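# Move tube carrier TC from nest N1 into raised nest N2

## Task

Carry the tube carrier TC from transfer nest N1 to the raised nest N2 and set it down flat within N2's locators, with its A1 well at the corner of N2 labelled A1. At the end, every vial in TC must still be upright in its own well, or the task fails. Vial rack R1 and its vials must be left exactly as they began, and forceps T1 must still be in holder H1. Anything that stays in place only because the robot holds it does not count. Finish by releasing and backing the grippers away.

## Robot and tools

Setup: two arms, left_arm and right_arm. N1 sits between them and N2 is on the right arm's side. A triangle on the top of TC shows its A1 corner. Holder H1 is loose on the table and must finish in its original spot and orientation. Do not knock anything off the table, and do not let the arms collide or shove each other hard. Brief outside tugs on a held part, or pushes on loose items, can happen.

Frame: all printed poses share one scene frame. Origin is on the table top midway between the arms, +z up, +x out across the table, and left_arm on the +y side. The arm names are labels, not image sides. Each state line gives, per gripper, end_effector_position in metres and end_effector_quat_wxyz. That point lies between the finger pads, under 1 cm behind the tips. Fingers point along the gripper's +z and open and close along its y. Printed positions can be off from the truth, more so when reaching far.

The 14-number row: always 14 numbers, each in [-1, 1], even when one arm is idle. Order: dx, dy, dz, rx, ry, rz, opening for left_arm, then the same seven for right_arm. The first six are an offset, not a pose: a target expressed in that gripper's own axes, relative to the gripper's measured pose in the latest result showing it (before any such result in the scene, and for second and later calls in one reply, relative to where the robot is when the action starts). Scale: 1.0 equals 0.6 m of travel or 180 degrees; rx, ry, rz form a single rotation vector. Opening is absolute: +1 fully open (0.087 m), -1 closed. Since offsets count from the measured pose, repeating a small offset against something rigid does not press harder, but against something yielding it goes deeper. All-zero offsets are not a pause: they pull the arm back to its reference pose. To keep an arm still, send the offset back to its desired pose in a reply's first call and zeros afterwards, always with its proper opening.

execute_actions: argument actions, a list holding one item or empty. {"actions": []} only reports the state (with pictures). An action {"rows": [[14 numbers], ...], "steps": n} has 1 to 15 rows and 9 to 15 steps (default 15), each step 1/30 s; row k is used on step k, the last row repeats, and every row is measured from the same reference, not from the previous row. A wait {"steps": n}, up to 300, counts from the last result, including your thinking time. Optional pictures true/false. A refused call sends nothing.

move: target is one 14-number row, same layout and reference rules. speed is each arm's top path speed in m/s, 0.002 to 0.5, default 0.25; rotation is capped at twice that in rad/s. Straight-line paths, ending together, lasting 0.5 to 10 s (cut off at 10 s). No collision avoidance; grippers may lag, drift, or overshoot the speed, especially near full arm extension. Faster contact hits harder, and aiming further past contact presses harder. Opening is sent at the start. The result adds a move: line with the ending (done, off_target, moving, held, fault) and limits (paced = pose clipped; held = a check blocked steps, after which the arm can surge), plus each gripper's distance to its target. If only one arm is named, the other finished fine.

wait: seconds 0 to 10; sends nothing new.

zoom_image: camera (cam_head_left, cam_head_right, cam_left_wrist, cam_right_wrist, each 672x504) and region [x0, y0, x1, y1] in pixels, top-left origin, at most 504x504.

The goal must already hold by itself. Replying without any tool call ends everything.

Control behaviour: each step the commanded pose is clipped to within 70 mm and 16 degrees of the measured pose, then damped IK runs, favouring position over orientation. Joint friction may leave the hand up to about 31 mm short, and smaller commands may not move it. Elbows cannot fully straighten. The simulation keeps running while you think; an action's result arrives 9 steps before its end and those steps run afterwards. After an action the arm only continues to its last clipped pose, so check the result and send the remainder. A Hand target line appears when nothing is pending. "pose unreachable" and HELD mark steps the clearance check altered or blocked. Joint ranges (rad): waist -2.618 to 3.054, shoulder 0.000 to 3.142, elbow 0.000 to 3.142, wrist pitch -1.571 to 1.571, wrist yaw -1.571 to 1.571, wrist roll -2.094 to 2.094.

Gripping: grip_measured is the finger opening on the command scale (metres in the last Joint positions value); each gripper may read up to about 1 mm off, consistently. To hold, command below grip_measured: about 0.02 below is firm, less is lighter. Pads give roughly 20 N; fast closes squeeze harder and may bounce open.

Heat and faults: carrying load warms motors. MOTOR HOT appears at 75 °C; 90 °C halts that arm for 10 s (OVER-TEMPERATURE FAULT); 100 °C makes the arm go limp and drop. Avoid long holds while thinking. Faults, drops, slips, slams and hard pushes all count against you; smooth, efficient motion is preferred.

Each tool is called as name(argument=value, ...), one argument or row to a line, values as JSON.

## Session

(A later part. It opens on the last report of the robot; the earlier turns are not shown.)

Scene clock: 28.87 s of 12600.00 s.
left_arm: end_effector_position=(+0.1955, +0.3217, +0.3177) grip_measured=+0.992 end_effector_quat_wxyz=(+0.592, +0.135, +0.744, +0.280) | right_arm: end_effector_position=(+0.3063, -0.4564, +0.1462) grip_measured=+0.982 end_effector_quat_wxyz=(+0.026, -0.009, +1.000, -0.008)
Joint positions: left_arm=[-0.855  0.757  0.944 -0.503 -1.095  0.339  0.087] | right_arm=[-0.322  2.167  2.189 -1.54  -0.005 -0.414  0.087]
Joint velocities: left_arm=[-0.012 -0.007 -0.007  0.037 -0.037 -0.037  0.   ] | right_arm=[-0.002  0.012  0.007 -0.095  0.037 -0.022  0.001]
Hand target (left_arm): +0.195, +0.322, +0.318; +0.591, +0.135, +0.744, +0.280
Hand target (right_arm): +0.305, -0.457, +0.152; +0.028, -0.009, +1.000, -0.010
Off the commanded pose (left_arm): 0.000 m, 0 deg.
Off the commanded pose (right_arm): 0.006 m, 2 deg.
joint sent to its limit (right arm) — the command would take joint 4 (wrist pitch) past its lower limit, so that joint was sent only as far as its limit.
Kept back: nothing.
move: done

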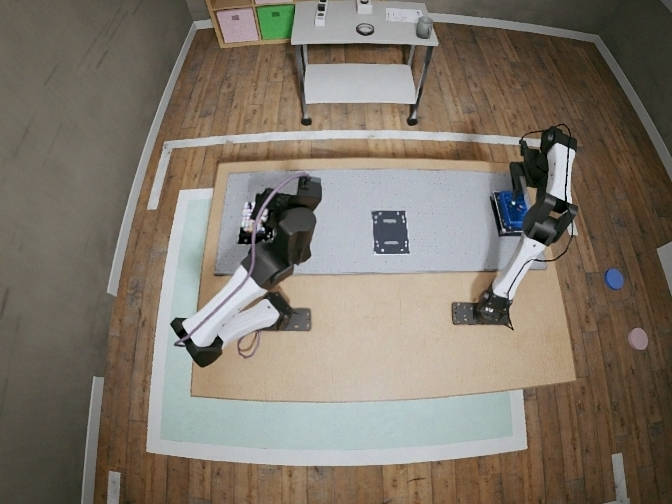

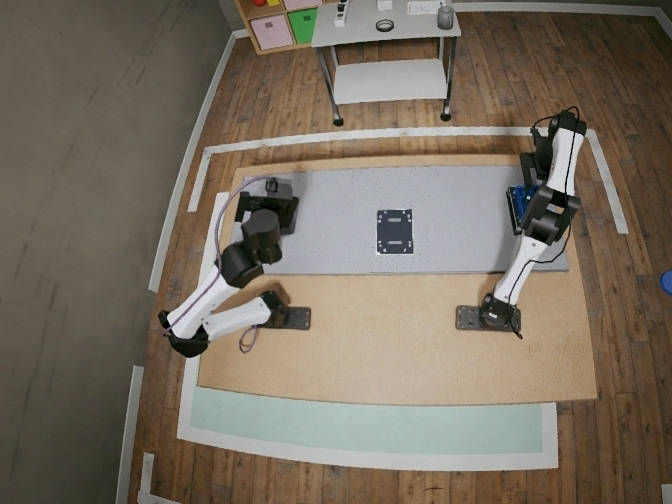

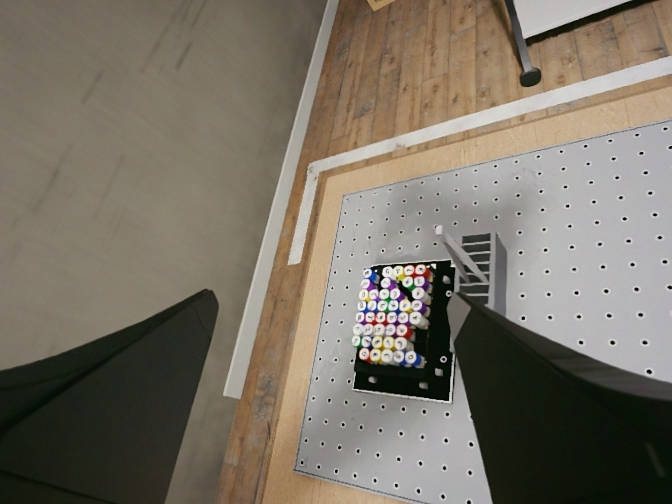

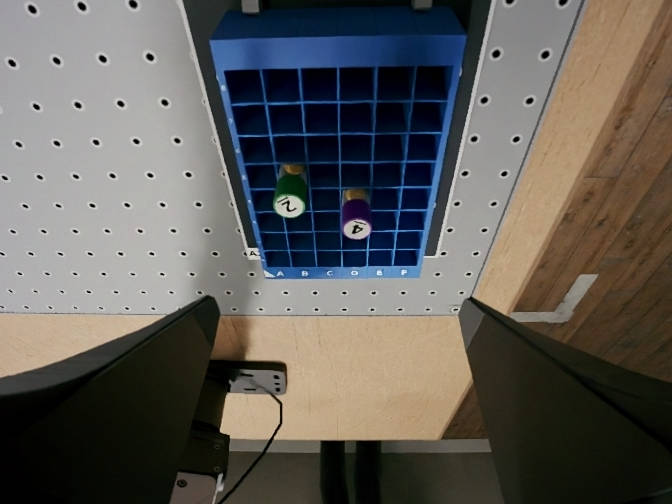

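Move aside to verify the near end.

move(
  target=[0,0,0,0,0,0,1,0.05,0.3,-0.02,0,0,0,1],
)

zoom_image(
  camera="cam_head_right",
  region=[490, 160, 580, 250],
)

Scene clock: 30.47 s of 12600.00 s.
left_arm: end_effector_position=(+0.1955, +0.3217, +0.3178) grip_measured=+0.992 end_effector_quat_wxyz=(+0.592, +0.135, +0.744, +0.280) | right_arm: end_effector_position=(+0.2753, -0.2735, +0.1523) grip_measured=+0.982 end_effector_quat_wxyz=(+0.016, -0.015, +1.000, -0.002)
Joint positions: left_arm=[-0.855  0.757  0.944 -0.502 -1.095  0.339  0.087] | right_arm=[ 0.133  1.898  1.815 -1.455  0.006  0.029  0.087]
Joint velocities: left_arm=[ 0.002 -0.007 -0.002 -0.007 -0.022 -0.022 -0.001] | right_arm=[-0.007 -0.002 -0.002 -0.007  0.022 -0.007 -0.   ]
Hand target (left_arm): +0.195, +0.322, +0.318; +0.592, +0.135, +0.744, +0.280
Hand target (right_arm): +0.274, -0.276, +0.155; +0.026, -0.009, +1.000, -0.007
Off the commanded pose (left_arm): 0.000 m, 0 deg.
Off the commanded pose (right_arm): 0.004 m, 1 deg.
Kept back: nothing.
move: done

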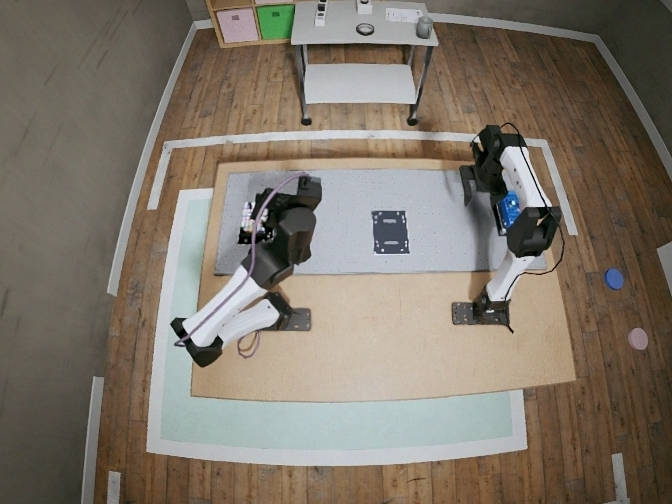

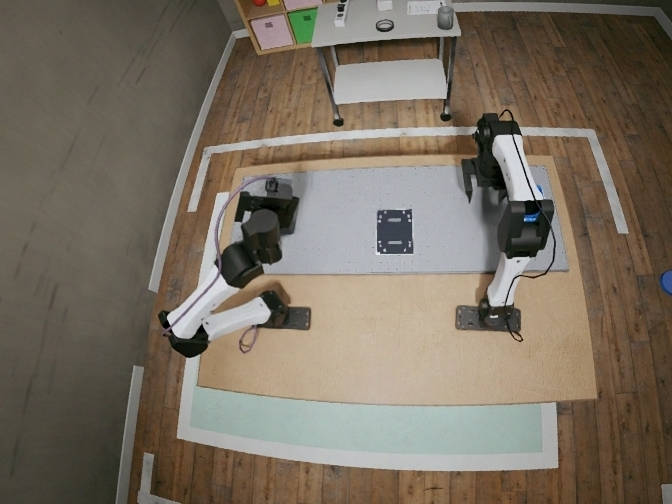

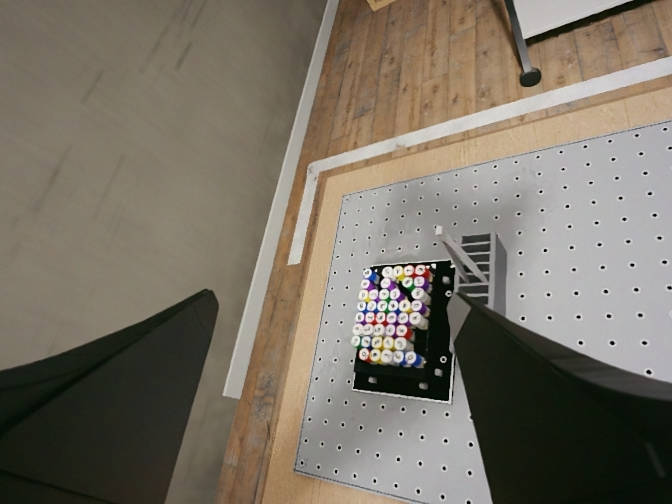

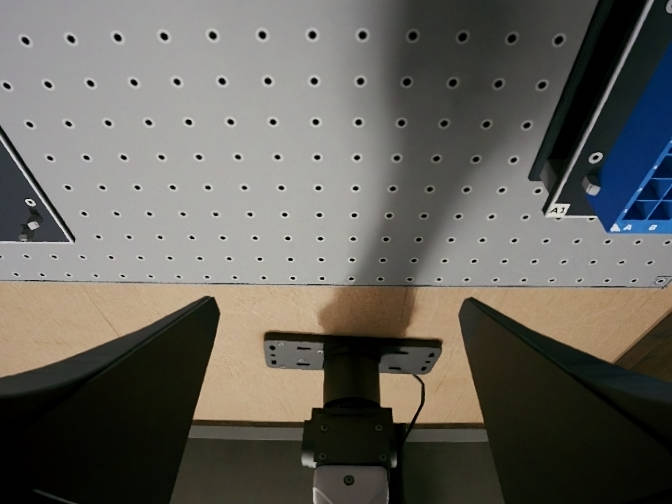

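Region (490, 160, 580, 250) of cam_head_right's 672x504 image, scaled by 5.600, with more detail than that image has.

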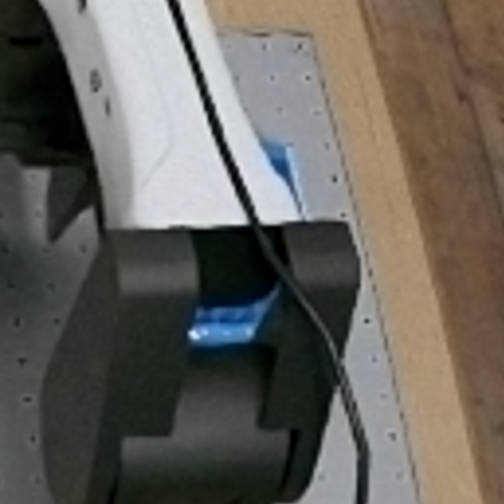

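Side locator overlaps the wall; seated.

finished_scene(
  scene=1,
)

The scene is finished: the task was done.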